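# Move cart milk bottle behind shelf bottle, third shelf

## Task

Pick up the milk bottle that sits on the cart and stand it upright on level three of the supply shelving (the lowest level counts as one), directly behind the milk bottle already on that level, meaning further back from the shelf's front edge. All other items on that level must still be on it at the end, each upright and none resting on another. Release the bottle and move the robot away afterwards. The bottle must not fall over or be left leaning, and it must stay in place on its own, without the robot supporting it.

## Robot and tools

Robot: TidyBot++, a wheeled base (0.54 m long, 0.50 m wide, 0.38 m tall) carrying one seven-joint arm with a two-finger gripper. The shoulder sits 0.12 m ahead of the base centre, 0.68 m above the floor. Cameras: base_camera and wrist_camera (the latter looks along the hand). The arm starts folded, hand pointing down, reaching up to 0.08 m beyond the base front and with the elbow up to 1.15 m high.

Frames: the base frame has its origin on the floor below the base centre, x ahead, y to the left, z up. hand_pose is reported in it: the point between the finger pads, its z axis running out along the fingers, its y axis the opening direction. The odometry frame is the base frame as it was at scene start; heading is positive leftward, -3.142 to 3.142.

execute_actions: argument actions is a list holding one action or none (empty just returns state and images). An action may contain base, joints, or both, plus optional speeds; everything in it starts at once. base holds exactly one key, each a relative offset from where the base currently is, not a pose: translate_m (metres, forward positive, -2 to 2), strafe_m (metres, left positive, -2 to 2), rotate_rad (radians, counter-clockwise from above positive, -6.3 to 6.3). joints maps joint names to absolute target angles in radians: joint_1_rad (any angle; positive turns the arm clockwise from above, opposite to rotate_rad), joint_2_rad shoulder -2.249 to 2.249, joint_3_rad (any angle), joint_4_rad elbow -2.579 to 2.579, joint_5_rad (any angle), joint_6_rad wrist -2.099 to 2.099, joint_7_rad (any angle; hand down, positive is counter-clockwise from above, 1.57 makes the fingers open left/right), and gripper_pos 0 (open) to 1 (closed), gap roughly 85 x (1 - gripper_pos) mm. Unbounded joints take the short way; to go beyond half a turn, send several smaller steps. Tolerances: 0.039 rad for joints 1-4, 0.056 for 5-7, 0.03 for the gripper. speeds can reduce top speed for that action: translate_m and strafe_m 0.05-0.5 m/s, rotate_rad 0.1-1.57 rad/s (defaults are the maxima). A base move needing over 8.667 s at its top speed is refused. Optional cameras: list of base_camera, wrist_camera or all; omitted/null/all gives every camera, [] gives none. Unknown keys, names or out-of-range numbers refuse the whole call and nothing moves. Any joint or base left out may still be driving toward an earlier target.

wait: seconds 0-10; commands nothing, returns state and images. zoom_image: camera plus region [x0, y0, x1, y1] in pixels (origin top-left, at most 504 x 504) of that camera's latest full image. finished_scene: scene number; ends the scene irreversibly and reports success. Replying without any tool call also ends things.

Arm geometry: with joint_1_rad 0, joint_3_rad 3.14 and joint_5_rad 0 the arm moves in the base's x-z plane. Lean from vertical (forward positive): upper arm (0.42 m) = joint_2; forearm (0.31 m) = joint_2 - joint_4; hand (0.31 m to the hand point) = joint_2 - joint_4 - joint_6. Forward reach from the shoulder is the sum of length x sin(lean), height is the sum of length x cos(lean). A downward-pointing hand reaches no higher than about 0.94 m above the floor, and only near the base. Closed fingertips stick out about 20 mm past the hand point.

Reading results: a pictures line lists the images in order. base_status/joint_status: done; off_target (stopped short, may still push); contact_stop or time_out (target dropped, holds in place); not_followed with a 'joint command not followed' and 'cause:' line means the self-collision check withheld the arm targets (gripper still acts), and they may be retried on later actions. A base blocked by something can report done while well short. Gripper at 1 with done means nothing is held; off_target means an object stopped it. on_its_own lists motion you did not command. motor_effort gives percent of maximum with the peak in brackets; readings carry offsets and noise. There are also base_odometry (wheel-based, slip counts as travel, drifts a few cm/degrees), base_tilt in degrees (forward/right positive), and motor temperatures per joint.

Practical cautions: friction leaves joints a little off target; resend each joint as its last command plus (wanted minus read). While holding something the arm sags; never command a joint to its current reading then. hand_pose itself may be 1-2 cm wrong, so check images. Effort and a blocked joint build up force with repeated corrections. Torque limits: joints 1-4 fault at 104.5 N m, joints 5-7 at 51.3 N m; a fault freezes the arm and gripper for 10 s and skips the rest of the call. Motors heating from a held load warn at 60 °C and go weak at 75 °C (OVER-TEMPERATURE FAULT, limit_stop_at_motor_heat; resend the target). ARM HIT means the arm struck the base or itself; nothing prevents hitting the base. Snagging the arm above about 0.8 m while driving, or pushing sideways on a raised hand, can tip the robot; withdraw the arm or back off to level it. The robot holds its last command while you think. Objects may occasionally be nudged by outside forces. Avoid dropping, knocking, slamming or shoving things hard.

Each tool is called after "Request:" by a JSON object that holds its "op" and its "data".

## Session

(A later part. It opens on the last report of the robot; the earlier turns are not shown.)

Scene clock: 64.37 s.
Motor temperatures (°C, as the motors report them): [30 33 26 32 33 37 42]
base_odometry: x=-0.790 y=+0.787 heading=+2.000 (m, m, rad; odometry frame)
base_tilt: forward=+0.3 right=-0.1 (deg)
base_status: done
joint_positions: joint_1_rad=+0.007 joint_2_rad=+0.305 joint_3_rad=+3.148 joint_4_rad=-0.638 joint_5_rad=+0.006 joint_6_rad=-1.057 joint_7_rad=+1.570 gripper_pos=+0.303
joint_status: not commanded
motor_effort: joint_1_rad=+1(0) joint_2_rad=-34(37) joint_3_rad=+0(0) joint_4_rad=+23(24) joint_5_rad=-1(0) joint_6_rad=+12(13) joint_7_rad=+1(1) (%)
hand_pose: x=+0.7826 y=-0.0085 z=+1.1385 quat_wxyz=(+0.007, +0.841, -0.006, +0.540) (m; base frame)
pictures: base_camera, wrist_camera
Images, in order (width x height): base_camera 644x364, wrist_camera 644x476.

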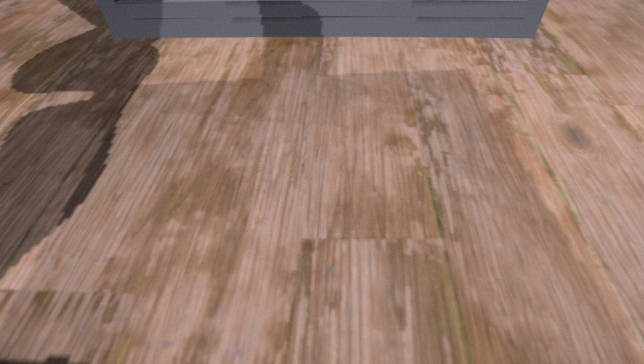

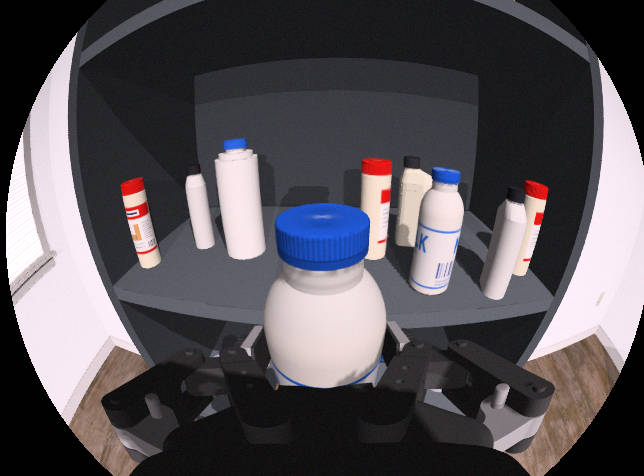

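Request:
{"op": "execute_actions", "data": {"actions": [{"base":{"strafe_m":0.022},"joints":{"joint_2_rad":0.25}}], "cameras": []}}

Request:
{"op": "execute_actions", "data": {"actions": [{"base":{"translate_m":0.27},"speeds":{"translate_m":0.2}}], "cameras": ["wrist_camera"]}}

Scene clock: 65.50 s.
Motor temperatures (°C, as the motors report them): [30 33 26 32 33 37 42]
base_odometry: x=-0.810 y=+0.778 heading=+2.000 (m, m, rad; odometry frame)
base_tilt: forward=+0.3 right=-0.1 (deg)
base_status: done
joint_positions: joint_1_rad=+0.006 joint_2_rad=+0.287 joint_3_rad=+3.148 joint_4_rad=-0.637 joint_5_rad=+0.006 joint_6_rad=-1.057 joint_7_rad=+1.570 gripper_pos=+0.303
joint_status: all done
motor_effort: joint_1_rad=+1(3) joint_2_rad=-34(38) joint_3_rad=+0(2) joint_4_rad=+23(24) joint_5_rad=-1(0) joint_6_rad=+12(12) joint_7_rad=+1(1) (%)
hand_pose: x=+0.7744 y=-0.0077 z=+1.1505 quat_wxyz=(+0.007, +0.836, -0.005, +0.548) (m; base frame)
pictures: none
No camera images: the call's "cameras" was empty. Leave "cameras" out to get every camera's image.

Scene clock: 67.77 s.
Motor temperatures (°C, as the motors report them): [30 33 26 32 33 37 42]
base_odometry: x=-0.923 y=+1.024 heading=+2.000 (m, m, rad; odometry frame)
base_tilt: forward=+0.3 right=-0.1 (deg)
base_status: done
joint_positions: joint_1_rad=+0.006 joint_2_rad=+0.283 joint_3_rad=+3.148 joint_4_rad=-0.637 joint_5_rad=+0.006 joint_6_rad=-1.058 joint_7_rad=+1.570 gripper_pos=+0.303
joint_status: not commanded
motor_effort: joint_1_rad=+0(0) joint_2_rad=-34(37) joint_3_rad=+0(1) joint_4_rad=+23(23) joint_5_rad=+0(0) joint_6_rad=+12(13) joint_7_rad=+0(0) (%)
hand_pose: x=+0.7727 y=-0.0077 z=+1.1528 quat_wxyz=(+0.007, +0.836, -0.005, +0.549) (m; base frame)
pictures: wrist_camera
Images, in order (width x height): wrist_camera 644x476.

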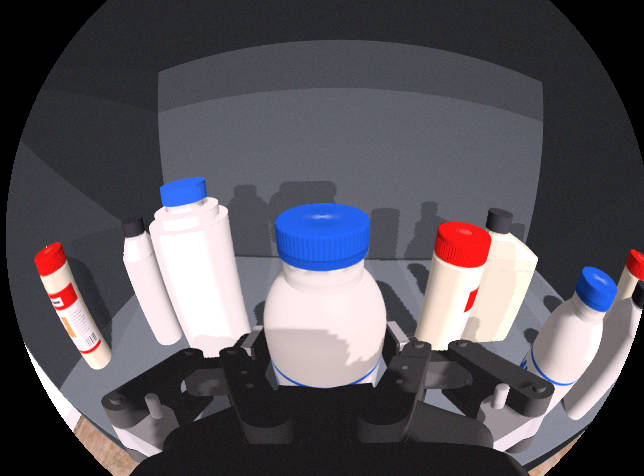

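Request:
{"op": "execute_actions", "data": {"actions": [{"base":{"translate_m":0.07},"speeds":{"translate_m":0.1}}], "cameras": ["wrist_camera"]}}

Request:
{"op": "execute_actions", "data": {"actions": [{"joints":{"joint_2_rad":0.33,"joint_6_rad":-0.97}}], "cameras": ["wrist_camera"]}}

Scene clock: 69.40 s.
Motor temperatures (°C, as the motors report them): [30 33 26 32 33 37 42]
base_odometry: x=-0.952 y=+1.088 heading=+2.001 (m, m, rad; odometry frame)
base_tilt: forward=+0.3 right=-0.1 (deg)
base_status: done
joint_positions: joint_1_rad=+0.006 joint_2_rad=+0.284 joint_3_rad=+3.148 joint_4_rad=-0.637 joint_5_rad=+0.006 joint_6_rad=-1.058 joint_7_rad=+1.570 gripper_pos=+0.303
joint_status: not commanded
motor_effort: joint_1_rad=+0(2) joint_2_rad=-33(36) joint_3_rad=+0(0) joint_4_rad=+22(24) joint_5_rad=-1(0) joint_6_rad=+12(13) joint_7_rad=+1(1) (%)
hand_pose: x=+0.7727 y=-0.0077 z=+1.1527 quat_wxyz=(+0.007, +0.836, -0.005, +0.549) (m; base frame)
pictures: wrist_camera
Images, in order (width x height): wrist_camera 644x476.

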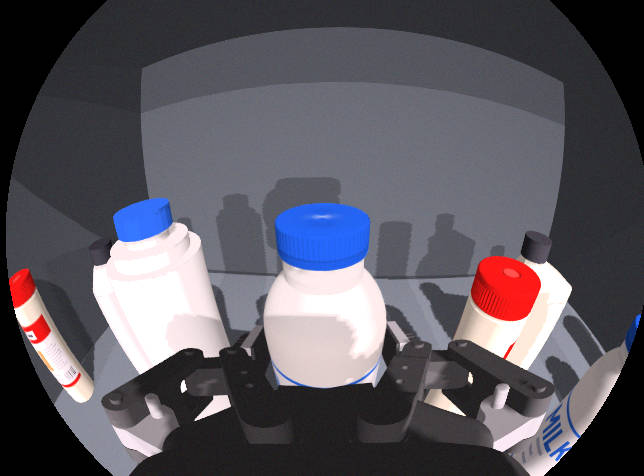

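Scene clock: 70.33 s.
Motor temperatures (°C, as the motors report them): [30 33 26 32 33 37 42]
base_odometry: x=-0.952 y=+1.088 heading=+2.001 (m, m, rad; odometry frame)
base_tilt: forward=+0.3 right=-0.1 (deg)
base_status: not commanded
joint_positions: joint_1_rad=+0.006 joint_2_rad=+0.354 joint_3_rad=+3.148 joint_4_rad=-0.632 joint_5_rad=+0.006 joint_6_rad=-1.016 joint_7_rad=+1.570 gripper_pos=+0.303
joint_status: all done
motor_effort: joint_1_rad=+0(0) joint_2_rad=-35(37) joint_3_rad=+0(0) joint_4_rad=+22(23) joint_5_rad=-1(0) joint_6_rad=+11(12) joint_7_rad=+0(1) (%)
hand_pose: x=+0.8097 y=-0.0079 z=+1.1200 quat_wxyz=(+0.007, +0.842, -0.005, +0.539) (m; base frame)
pictures: wrist_camera
Images, in order (width x height): wrist_camera 644x476.

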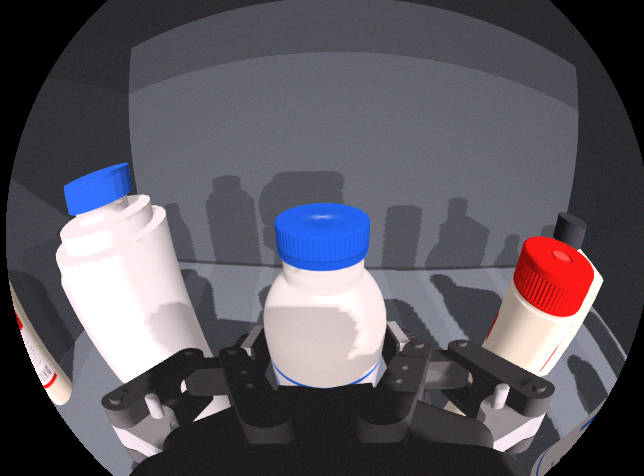

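Still carrying the weight. Lower via elbow.

Request:
{"op": "execute_actions", "data": {"actions": [{"joints":{"joint_4_rad":-0.66,"joint_6_rad":-0.92}}], "cameras": ["wrist_camera"]}}

Scene clock: 71.33 s.
Motor temperatures (°C, as the motors report them): [30 33 26 32 33 37 42]
base_odometry: x=-0.952 y=+1.088 heading=+2.001 (m, m, rad; odometry frame)
base_tilt: forward=+0.3 right=-0.1 (deg)
base_status: not commanded
joint_positions: joint_1_rad=+0.006 joint_2_rad=+0.350 joint_3_rad=+3.148 joint_4_rad=-0.663 joint_5_rad=+0.006 joint_6_rad=-0.968 joint_7_rad=+1.570 gripper_pos=+0.303
joint_status: all done
motor_effort: joint_1_rad=+0(0) joint_2_rad=-34(36) joint_3_rad=+0(0) joint_4_rad=+21(23) joint_5_rad=-1(0) joint_6_rad=+11(11) joint_7_rad=+1(0) (%)
hand_pose: x=+0.8154 y=-0.0080 z=+1.1194 quat_wxyz=(+0.007, +0.836, -0.005, +0.548) (m; base frame)
pictures: wrist_camera
Images, in order (width x height): wrist_camera 644x476.

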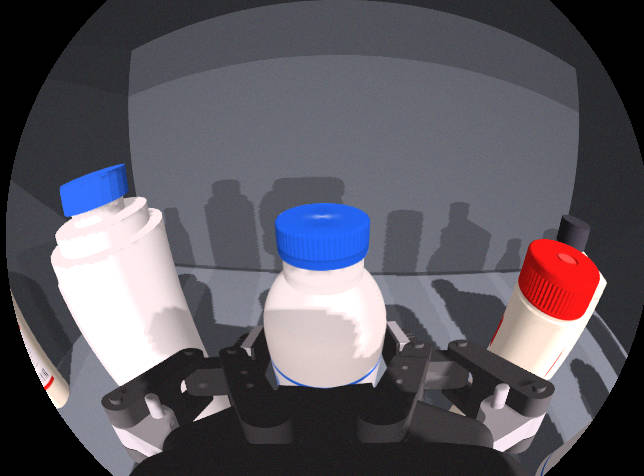

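Request:
{"op": "execute_actions", "data": {"actions": [{"joints":{"joint_4_rad":-0.7,"joint_2_rad":0.345}}], "cameras": []}}

Request:
{"op": "execute_actions", "data": {"actions": [{"joints":{"gripper_pos":0.17}}], "cameras": ["wrist_camera"]}}

Scene clock: 72.57 s.
Motor temperatures (°C, as the motors report them): [30 33 26 32 33 37 42]
base_odometry: x=-0.952 y=+1.088 heading=+2.001 (m, m, rad; odometry frame)
base_tilt: forward=+0.3 right=-0.1 (deg)
base_status: not commanded
joint_positions: joint_1_rad=+0.006 joint_2_rad=+0.343 joint_3_rad=+3.148 joint_4_rad=-0.680 joint_5_rad=+0.006 joint_6_rad=-0.951 joint_7_rad=+1.570 gripper_pos=+0.303
joint_status: all done
motor_effort: joint_1_rad=+0(0) joint_2_rad=-29(34) joint_3_rad=-1(0) joint_4_rad=+18(20) joint_5_rad=-1(0) joint_6_rad=+8(11) joint_7_rad=+1(1) (%)
hand_pose: x=+0.8154 y=-0.0080 z=+1.1190 quat_wxyz=(+0.007, +0.835, -0.005, +0.551) (m; base frame)
pictures: none
No camera images: the call's "cameras" was empty. Leave "cameras" out to get every camera's image.

Scene clock: 73.57 s.
Motor temperatures (°C, as the motors report them): [30 33 26 32 33 37 42]
base_odometry: x=-0.952 y=+1.088 heading=+2.001 (m, m, rad; odometry frame)
base_tilt: forward=+0.3 right=-0.1 (deg)
base_status: not commanded
joint_positions: joint_1_rad=+0.006 joint_2_rad=+0.344 joint_3_rad=+3.148 joint_4_rad=-0.683 joint_5_rad=+0.006 joint_6_rad=-0.951 joint_7_rad=+1.570 gripper_pos=+0.170
joint_status: all done
motor_effort: joint_1_rad=+0(0) joint_2_rad=-30(32) joint_3_rad=+0(0) joint_4_rad=+18(19) joint_5_rad=+0(1) joint_6_rad=+8(9) joint_7_rad=+1(1) (%)
hand_pose: x=+0.8156 y=-0.0080 z=+1.1175 quat_wxyz=(+0.007, +0.835, -0.005, +0.550) (m; base frame)
pictures: wrist_camera
Images, in order (width x height): wrist_camera 644x476.

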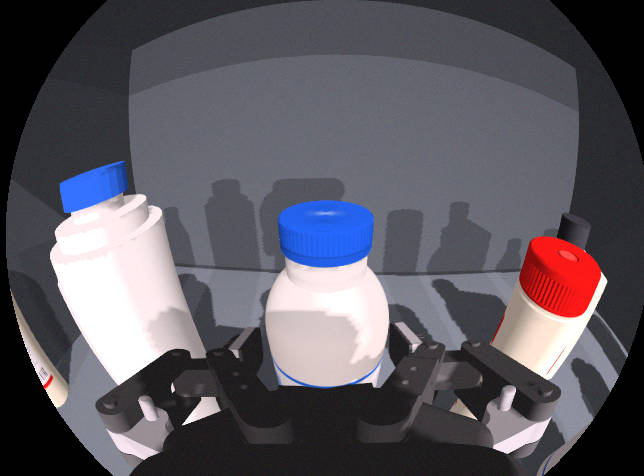

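Request:
{"op": "execute_actions", "data": {"actions": [{"base":{"translate_m":-0.26},"speeds":{"translate_m":0.2}}], "cameras": []}}

Request:
{"op": "execute_actions", "data": {"actions": [{"base":{"strafe_m":-0.205},"joints":{"gripper_pos":0}}], "cameras": ["wrist_camera"]}}

Scene clock: 76.03 s.
Motor temperatures (°C, as the motors report them): [30 33 26 32 33 37 42]
base_odometry: x=-0.844 y=+0.851 heading=+2.001 (m, m, rad; odometry frame)
base_tilt: forward=+0.3 right=-0.1 (deg)
base_status: done
joint_positions: joint_1_rad=+0.007 joint_2_rad=+0.343 joint_3_rad=+3.148 joint_4_rad=-0.686 joint_5_rad=+0.006 joint_6_rad=-0.949 joint_7_rad=+1.570 gripper_pos=+0.170
joint_status: not commanded
motor_effort: joint_1_rad=+0(2) joint_2_rad=-30(33) joint_3_rad=+0(2) joint_4_rad=+18(19) joint_5_rad=-1(1) joint_6_rad=+7(8) joint_7_rad=+0(1) (%)
hand_pose: x=+0.8157 y=-0.0088 z=+1.1171 quat_wxyz=(+0.008, +0.835, -0.005, +0.550) (m; base frame)
pictures: none
No camera images: the call's "cameras" was empty. Leave "cameras" out to get every camera's image.

Scene clock: 77.70 s.
Motor temperatures (°C, as the motors report them): [30 33 26 32 33 37 42]
base_odometry: x=-0.658 y=+0.936 heading=+2.000 (m, m, rad; odometry frame)
base_tilt: forward=+0.3 right=+0.0 (deg)
base_status: done
joint_positions: joint_1_rad=+0.016 joint_2_rad=+0.343 joint_3_rad=+3.148 joint_4_rad=-0.686 joint_5_rad=+0.006 joint_6_rad=-0.948 joint_7_rad=+1.570 gripper_pos=+0.000
joint_status: all done
motor_effort: joint_1_rad=+0(4) joint_2_rad=-31(31) joint_3_rad=+0(2) joint_4_rad=+18(19) joint_5_rad=-1(0) joint_6_rad=+8(8) joint_7_rad=+0(1) (%)
hand_pose: x=+0.8157 y=-0.0147 z=+1.1172 quat_wxyz=(+0.010, +0.835, -0.009, +0.550) (m; base frame)
pictures: wrist_camera
Images, in order (width x height): wrist_camera 644x476.

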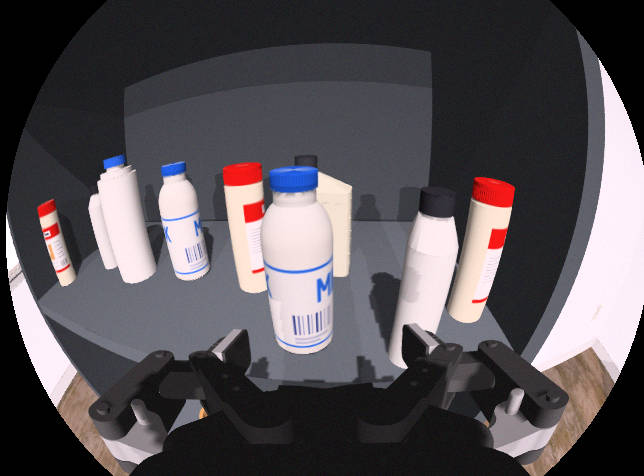

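Request:
{"op": "execute_actions", "data": {"actions": [{"base":{"strafe_m":0.028}}], "cameras": []}}

Request:
{"op": "execute_actions", "data": {"actions": [{"base":{"translate_m":0.11},"speeds":{"translate_m":0.15}}], "cameras": ["wrist_camera"]}}

Scene clock: 78.83 s.
Motor temperatures (°C, as the motors report them): [30 33 26 32 33 37 42]
base_odometry: x=-0.683 y=+0.925 heading=+2.000 (m, m, rad; odometry frame)
base_tilt: forward=+0.3 right=+0.0 (deg)
base_status: done
joint_positions: joint_1_rad=+0.007 joint_2_rad=+0.343 joint_3_rad=+3.148 joint_4_rad=-0.686 joint_5_rad=+0.006 joint_6_rad=-0.948 joint_7_rad=+1.570 gripper_pos=+0.000
joint_status: not commanded
motor_effort: joint_1_rad=+1(4) joint_2_rad=-30(32) joint_3_rad=+0(2) joint_4_rad=+18(19) joint_5_rad=-1(2) joint_6_rad=+8(8) joint_7_rad=+0(1) (%)
hand_pose: x=+0.8158 y=-0.0088 z=+1.1172 quat_wxyz=(+0.008, +0.835, -0.005, +0.550) (m; base frame)
pictures: none
No camera images: the call's "cameras" was empty. Leave "cameras" out to get every camera's image.

Scene clock: 80.23 s.
Motor temperatures (°C, as the motors report them): [30 33 26 32 33 37 42]
base_odometry: x=-0.729 y=+1.025 heading=+2.000 (m, m, rad; odometry frame)
base_tilt: forward=+0.3 right=-0.1 (deg)
base_status: done
joint_positions: joint_1_rad=+0.007 joint_2_rad=+0.348 joint_3_rad=+3.148 joint_4_rad=-0.687 joint_5_rad=+0.006 joint_6_rad=-0.947 joint_7_rad=+1.570 gripper_pos=+0.000
joint_status: not commanded
motor_effort: joint_1_rad=+0(0) joint_2_rad=-31(33) joint_3_rad=+0(0) joint_4_rad=+18(19) joint_5_rad=-1(0) joint_6_rad=+8(8) joint_7_rad=+0(1) (%)
hand_pose: x=+0.8180 y=-0.0089 z=+1.1135 quat_wxyz=(+0.008, +0.837, -0.005, +0.548) (m; base frame)
pictures: wrist_camera
Images, in order (width x height): wrist_camera 644x476.

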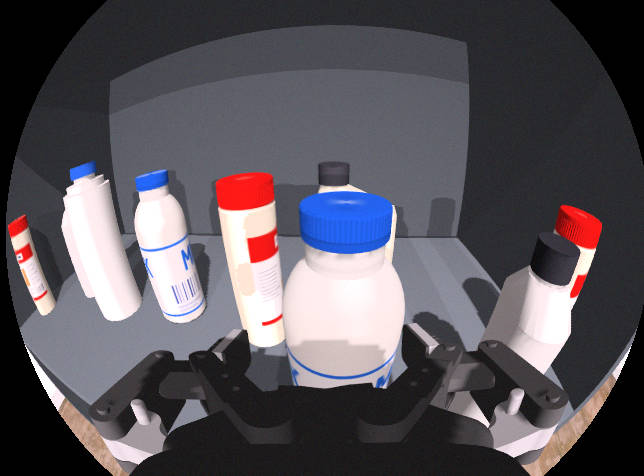

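Request:
{"op": "execute_actions", "data": {"actions": [{"base":{"strafe_m":-0.008},"joints":{"gripper_pos":1}}], "cameras": []}}

Request:
{"op": "execute_actions", "data": {"actions": [{"joints":{"joint_2_rad":0.29,"joint_4_rad":-0.65}}], "cameras": []}}

Request:
{"op": "execute_actions", "data": {"actions": [{"base":{"strafe_m":0.185},"speeds":{"strafe_m":0.15}}], "cameras": ["wrist_camera"]}}

Scene clock: 81.73 s.
Motor temperatures (°C, as the motors report them): [30 33 26 32 33 37 42]
base_odometry: x=-0.722 y=+1.028 heading=+2.000 (m, m, rad; odometry frame)
base_tilt: forward=+0.3 right=-0.1 (deg)
base_status: done
joint_positions: joint_1_rad=+0.011 joint_2_rad=+0.346 joint_3_rad=+3.148 joint_4_rad=-0.688 joint_5_rad=+0.006 joint_6_rad=-0.946 joint_7_rad=+1.570 gripper_pos=+0.330
joint_status: gripper_pos off_target (ended at +0.330, target +1.000)
motor_effort: joint_1_rad=-1(4) joint_2_rad=-30(32) joint_3_rad=+0(3) joint_4_rad=+18(20) joint_5_rad=-1(1) joint_6_rad=+8(9) joint_7_rad=+1(1) (%)
hand_pose: x=+0.8174 y=-0.0116 z=+1.1144 quat_wxyz=(+0.009, +0.836, -0.007, +0.549) (m; base frame)
pictures: none
No camera images: the call's "cameras" was empty. Leave "cameras" out to get every camera's image.

Scene clock: 82.57 s.
Motor temperatures (°C, as the motors report them): [30 33 26 32 33 37 42]
base_odometry: x=-0.722 y=+1.028 heading=+2.000 (m, m, rad; odometry frame)
base_tilt: forward=+0.3 right=+0.0 (deg)
base_status: not commanded
joint_positions: joint_1_rad=+0.011 joint_2_rad=+0.335 joint_3_rad=+3.148 joint_4_rad=-0.688 joint_5_rad=+0.006 joint_6_rad=-0.946 joint_7_rad=+1.570 gripper_pos=+0.330
joint_status: joint_2_rad off_target (ended at +0.335, target +0.290); the others done
motor_effort: joint_1_rad=+1(0) joint_2_rad=-36(38) joint_3_rad=+0(0) joint_4_rad=+23(25) joint_5_rad=-1(0) joint_6_rad=+12(13) joint_7_rad=+1(0) (%)
hand_pose: x=+0.8126 y=-0.0115 z=+1.1221 quat_wxyz=(+0.009, +0.833, -0.007, +0.553) (m; base frame)
pictures: none
No camera images: the call's "cameras" was empty. Leave "cameras" out to get every camera's image.

Scene clock: 84.47 s.
Motor temperatures (°C, as the motors report them): [30 33 26 32 33 38 42]
base_odometry: x=-0.890 y=+0.951 heading=+2.000 (m, m, rad; odometry frame)
base_tilt: forward=+0.3 right=-0.1 (deg)
base_status: done
joint_positions: joint_1_rad=+0.010 joint_2_rad=+0.333 joint_3_rad=+3.149 joint_4_rad=-0.688 joint_5_rad=+0.006 joint_6_rad=-0.946 joint_7_rad=+1.570 gripper_pos=+0.330
joint_status: not commanded
motor_effort: joint_1_rad=+0(3) joint_2_rad=-36(39) joint_3_rad=+0(3) joint_4_rad=+24(25) joint_5_rad=-1(2) joint_6_rad=+13(13) joint_7_rad=+1(0) (%)
hand_pose: x=+0.8116 y=-0.0107 z=+1.1237 quat_wxyz=(+0.009, +0.832, -0.006, +0.554) (m; base frame)
pictures: wrist_camera
Images, in order (width x height): wrist_camera 644x476.

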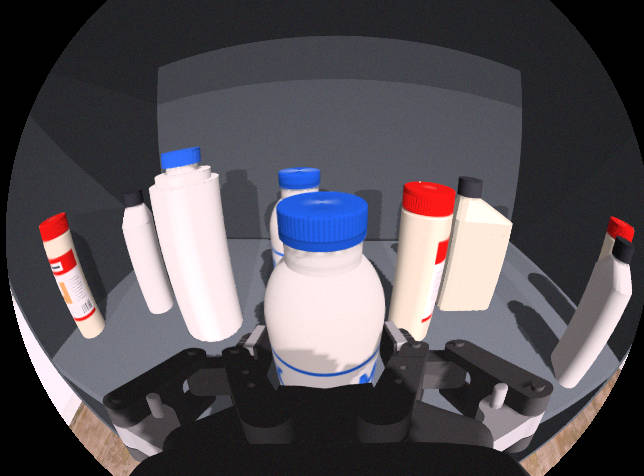

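Needs about 2.2 cm left and 4 cm forward.

Request:
{"op": "execute_actions", "data": {"actions": [{"base":{"strafe_m":0.022}}], "cameras": []}}

Request:
{"op": "execute_actions", "data": {"actions": [{"base":{"translate_m":0.045},"speeds":{"translate_m":0.1}}], "cameras": ["wrist_camera"]}}

Request:
{"op": "execute_actions", "data": {"actions": [{"joints":{"joint_2_rad":0.345,"joint_4_rad":-0.69}}], "cameras": []}}

Request:
{"op": "execute_actions", "data": {"actions": [{"joints":{"gripper_pos":0.1}}], "cameras": []}}

Request:
{"op": "execute_actions", "data": {"actions": [{"base":{"translate_m":-0.3}}], "cameras": ["wrist_camera"]}}

Scene clock: 100.83 s.
Motor temperatures (°C, as the motors report them): [30 33 26 32 33 38 42]
base_odometry: x=-0.910 y=+0.942 heading=+2.000 (m, m, rad; odometry frame)
base_tilt: forward=+0.3 right=-0.1 (deg)
base_status: done
joint_positions: joint_1_rad=+0.006 joint_2_rad=+0.332 joint_3_rad=+3.149 joint_4_rad=-0.688 joint_5_rad=+0.006 joint_6_rad=-0.946 joint_7_rad=+1.570 gripper_pos=+0.330
joint_status: not commanded
motor_effort: joint_1_rad=+1(4) joint_2_rad=-37(38) joint_3_rad=+0(2) joint_4_rad=+24(24) joint_5_rad=-1(1) joint_6_rad=+13(13) joint_7_rad=+1(1) (%)
hand_pose: x=+0.8115 y=-0.0081 z=+1.1240 quat_wxyz=(+0.007, +0.832, -0.005, +0.554) (m; base frame)
pictures: none
No camera images: the call's "cameras" was empty. Leave "cameras" out to get every camera's image.

Scene clock: 101.83 s.
Motor temperatures (°C, as the motors report them): [30 33 26 32 33 38 42]
base_odometry: x=-0.929 y=+0.983 heading=+2.000 (m, m, rad; odometry frame)
base_tilt: forward=+0.3 right=-0.1 (deg)
base_status: done
joint_positions: joint_1_rad=+0.006 joint_2_rad=+0.327 joint_3_rad=+3.149 joint_4_rad=-0.688 joint_5_rad=+0.006 joint_6_rad=-0.946 joint_7_rad=+1.570 gripper_pos=+0.330
joint_status: not commanded
motor_effort: joint_1_rad=+0(2) joint_2_rad=-36(39) joint_3_rad=-1(1) joint_4_rad=+23(25) joint_5_rad=-1(1) joint_6_rad=+13(13) joint_7_rad=+1(1) (%)
hand_pose: x=+0.8090 y=-0.0080 z=+1.1278 quat_wxyz=(+0.007, +0.831, -0.005, +0.557) (m; base frame)
pictures: wrist_camera
Images, in order (width x height): wrist_camera 644x476.

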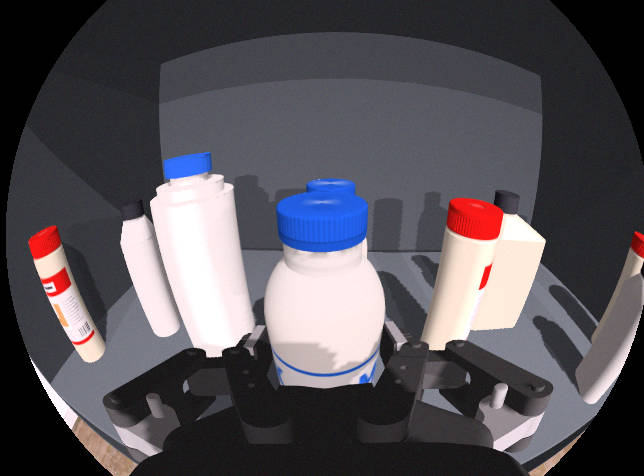

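Scene clock: 102.60 s.
Motor temperatures (°C, as the motors report them): [30 33 26 32 33 38 42]
base_odometry: x=-0.929 y=+0.983 heading=+2.000 (m, m, rad; odometry frame)
base_tilt: forward=+0.3 right=-0.1 (deg)
base_status: not commanded
joint_positions: joint_1_rad=+0.006 joint_2_rad=+0.344 joint_3_rad=+3.149 joint_4_rad=-0.693 joint_5_rad=+0.006 joint_6_rad=-0.940 joint_7_rad=+1.570 gripper_pos=+0.330
joint_status: all done
motor_effort: joint_1_rad=+1(1) joint_2_rad=-31(37) joint_3_rad=+0(1) joint_4_rad=+20(24) joint_5_rad=-1(1) joint_6_rad=+9(12) joint_7_rad=+1(1) (%)
hand_pose: x=+0.8175 y=-0.0081 z=+1.1145 quat_wxyz=(+0.007, +0.835, -0.005, +0.550) (m; base frame)
pictures: none
No camera images: the call's "cameras" was empty. Leave "cameras" out to get every camera's image.

Scene clock: 103.63 s.
Motor temperatures (°C, as the motors report them): [30 33 26 32 33 38 42]
base_odometry: x=-0.929 y=+0.983 heading=+2.000 (m, m, rad; odometry frame)
base_tilt: forward=+0.3 right=-0.1 (deg)
base_status: not commanded
joint_positions: joint_1_rad=+0.006 joint_2_rad=+0.346 joint_3_rad=+3.149 joint_4_rad=-0.693 joint_5_rad=+0.006 joint_6_rad=-0.940 joint_7_rad=+1.570 gripper_pos=+0.100
joint_status: all done
motor_effort: joint_1_rad=+0(0) joint_2_rad=-31(34) joint_3_rad=+0(1) joint_4_rad=+19(22) joint_5_rad=-1(1) joint_6_rad=+8(11) joint_7_rad=+0(1) (%)
hand_pose: x=+0.8185 y=-0.0081 z=+1.1130 quat_wxyz=(+0.007, +0.836, -0.005, +0.549) (m; base frame)
pictures: none
No camera images: the call's "cameras" was empty. Leave "cameras" out to get every camera's image.

Scene clock: 105.77 s.
Motor temperatures (°C, as the motors report them): [30 33 26 32 33 38 42]
base_odometry: x=-0.804 y=+0.710 heading=+2.000 (m, m, rad; odometry frame)
base_tilt: forward=+0.3 right=+0.0 (deg)
base_status: done
joint_positions: joint_1_rad=+0.007 joint_2_rad=+0.339 joint_3_rad=+3.149 joint_4_rad=-0.693 joint_5_rad=+0.007 joint_6_rad=-0.940 joint_7_rad=+1.570 gripper_pos=+0.100
joint_status: not commanded
motor_effort: joint_1_rad=+1(3) joint_2_rad=-30(34) joint_3_rad=+0(2) joint_4_rad=+19(20) joint_5_rad=-1(1) joint_6_rad=+8(8) joint_7_rad=+1(1) (%)
hand_pose: x=+0.8155 y=-0.0089 z=+1.1178 quat_wxyz=(+0.008, +0.834, -0.005, +0.552) (m; base frame)
pictures: wrist_camera
Images, in order (width x height): wrist_camera 644x476.

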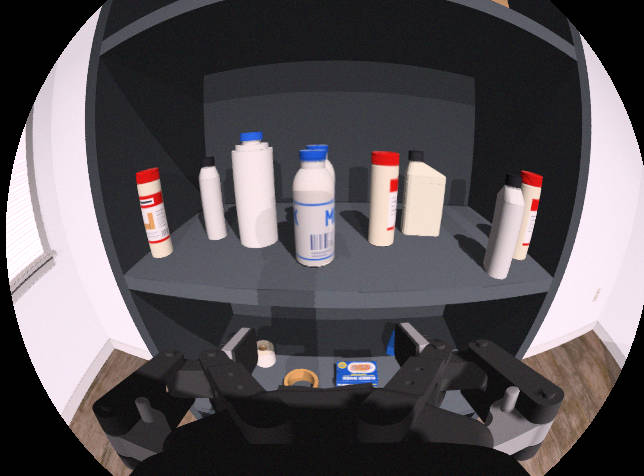

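Request:
{"op": "finished_scene", "data": {"scene": 1}}

The scene is finished: the task was done.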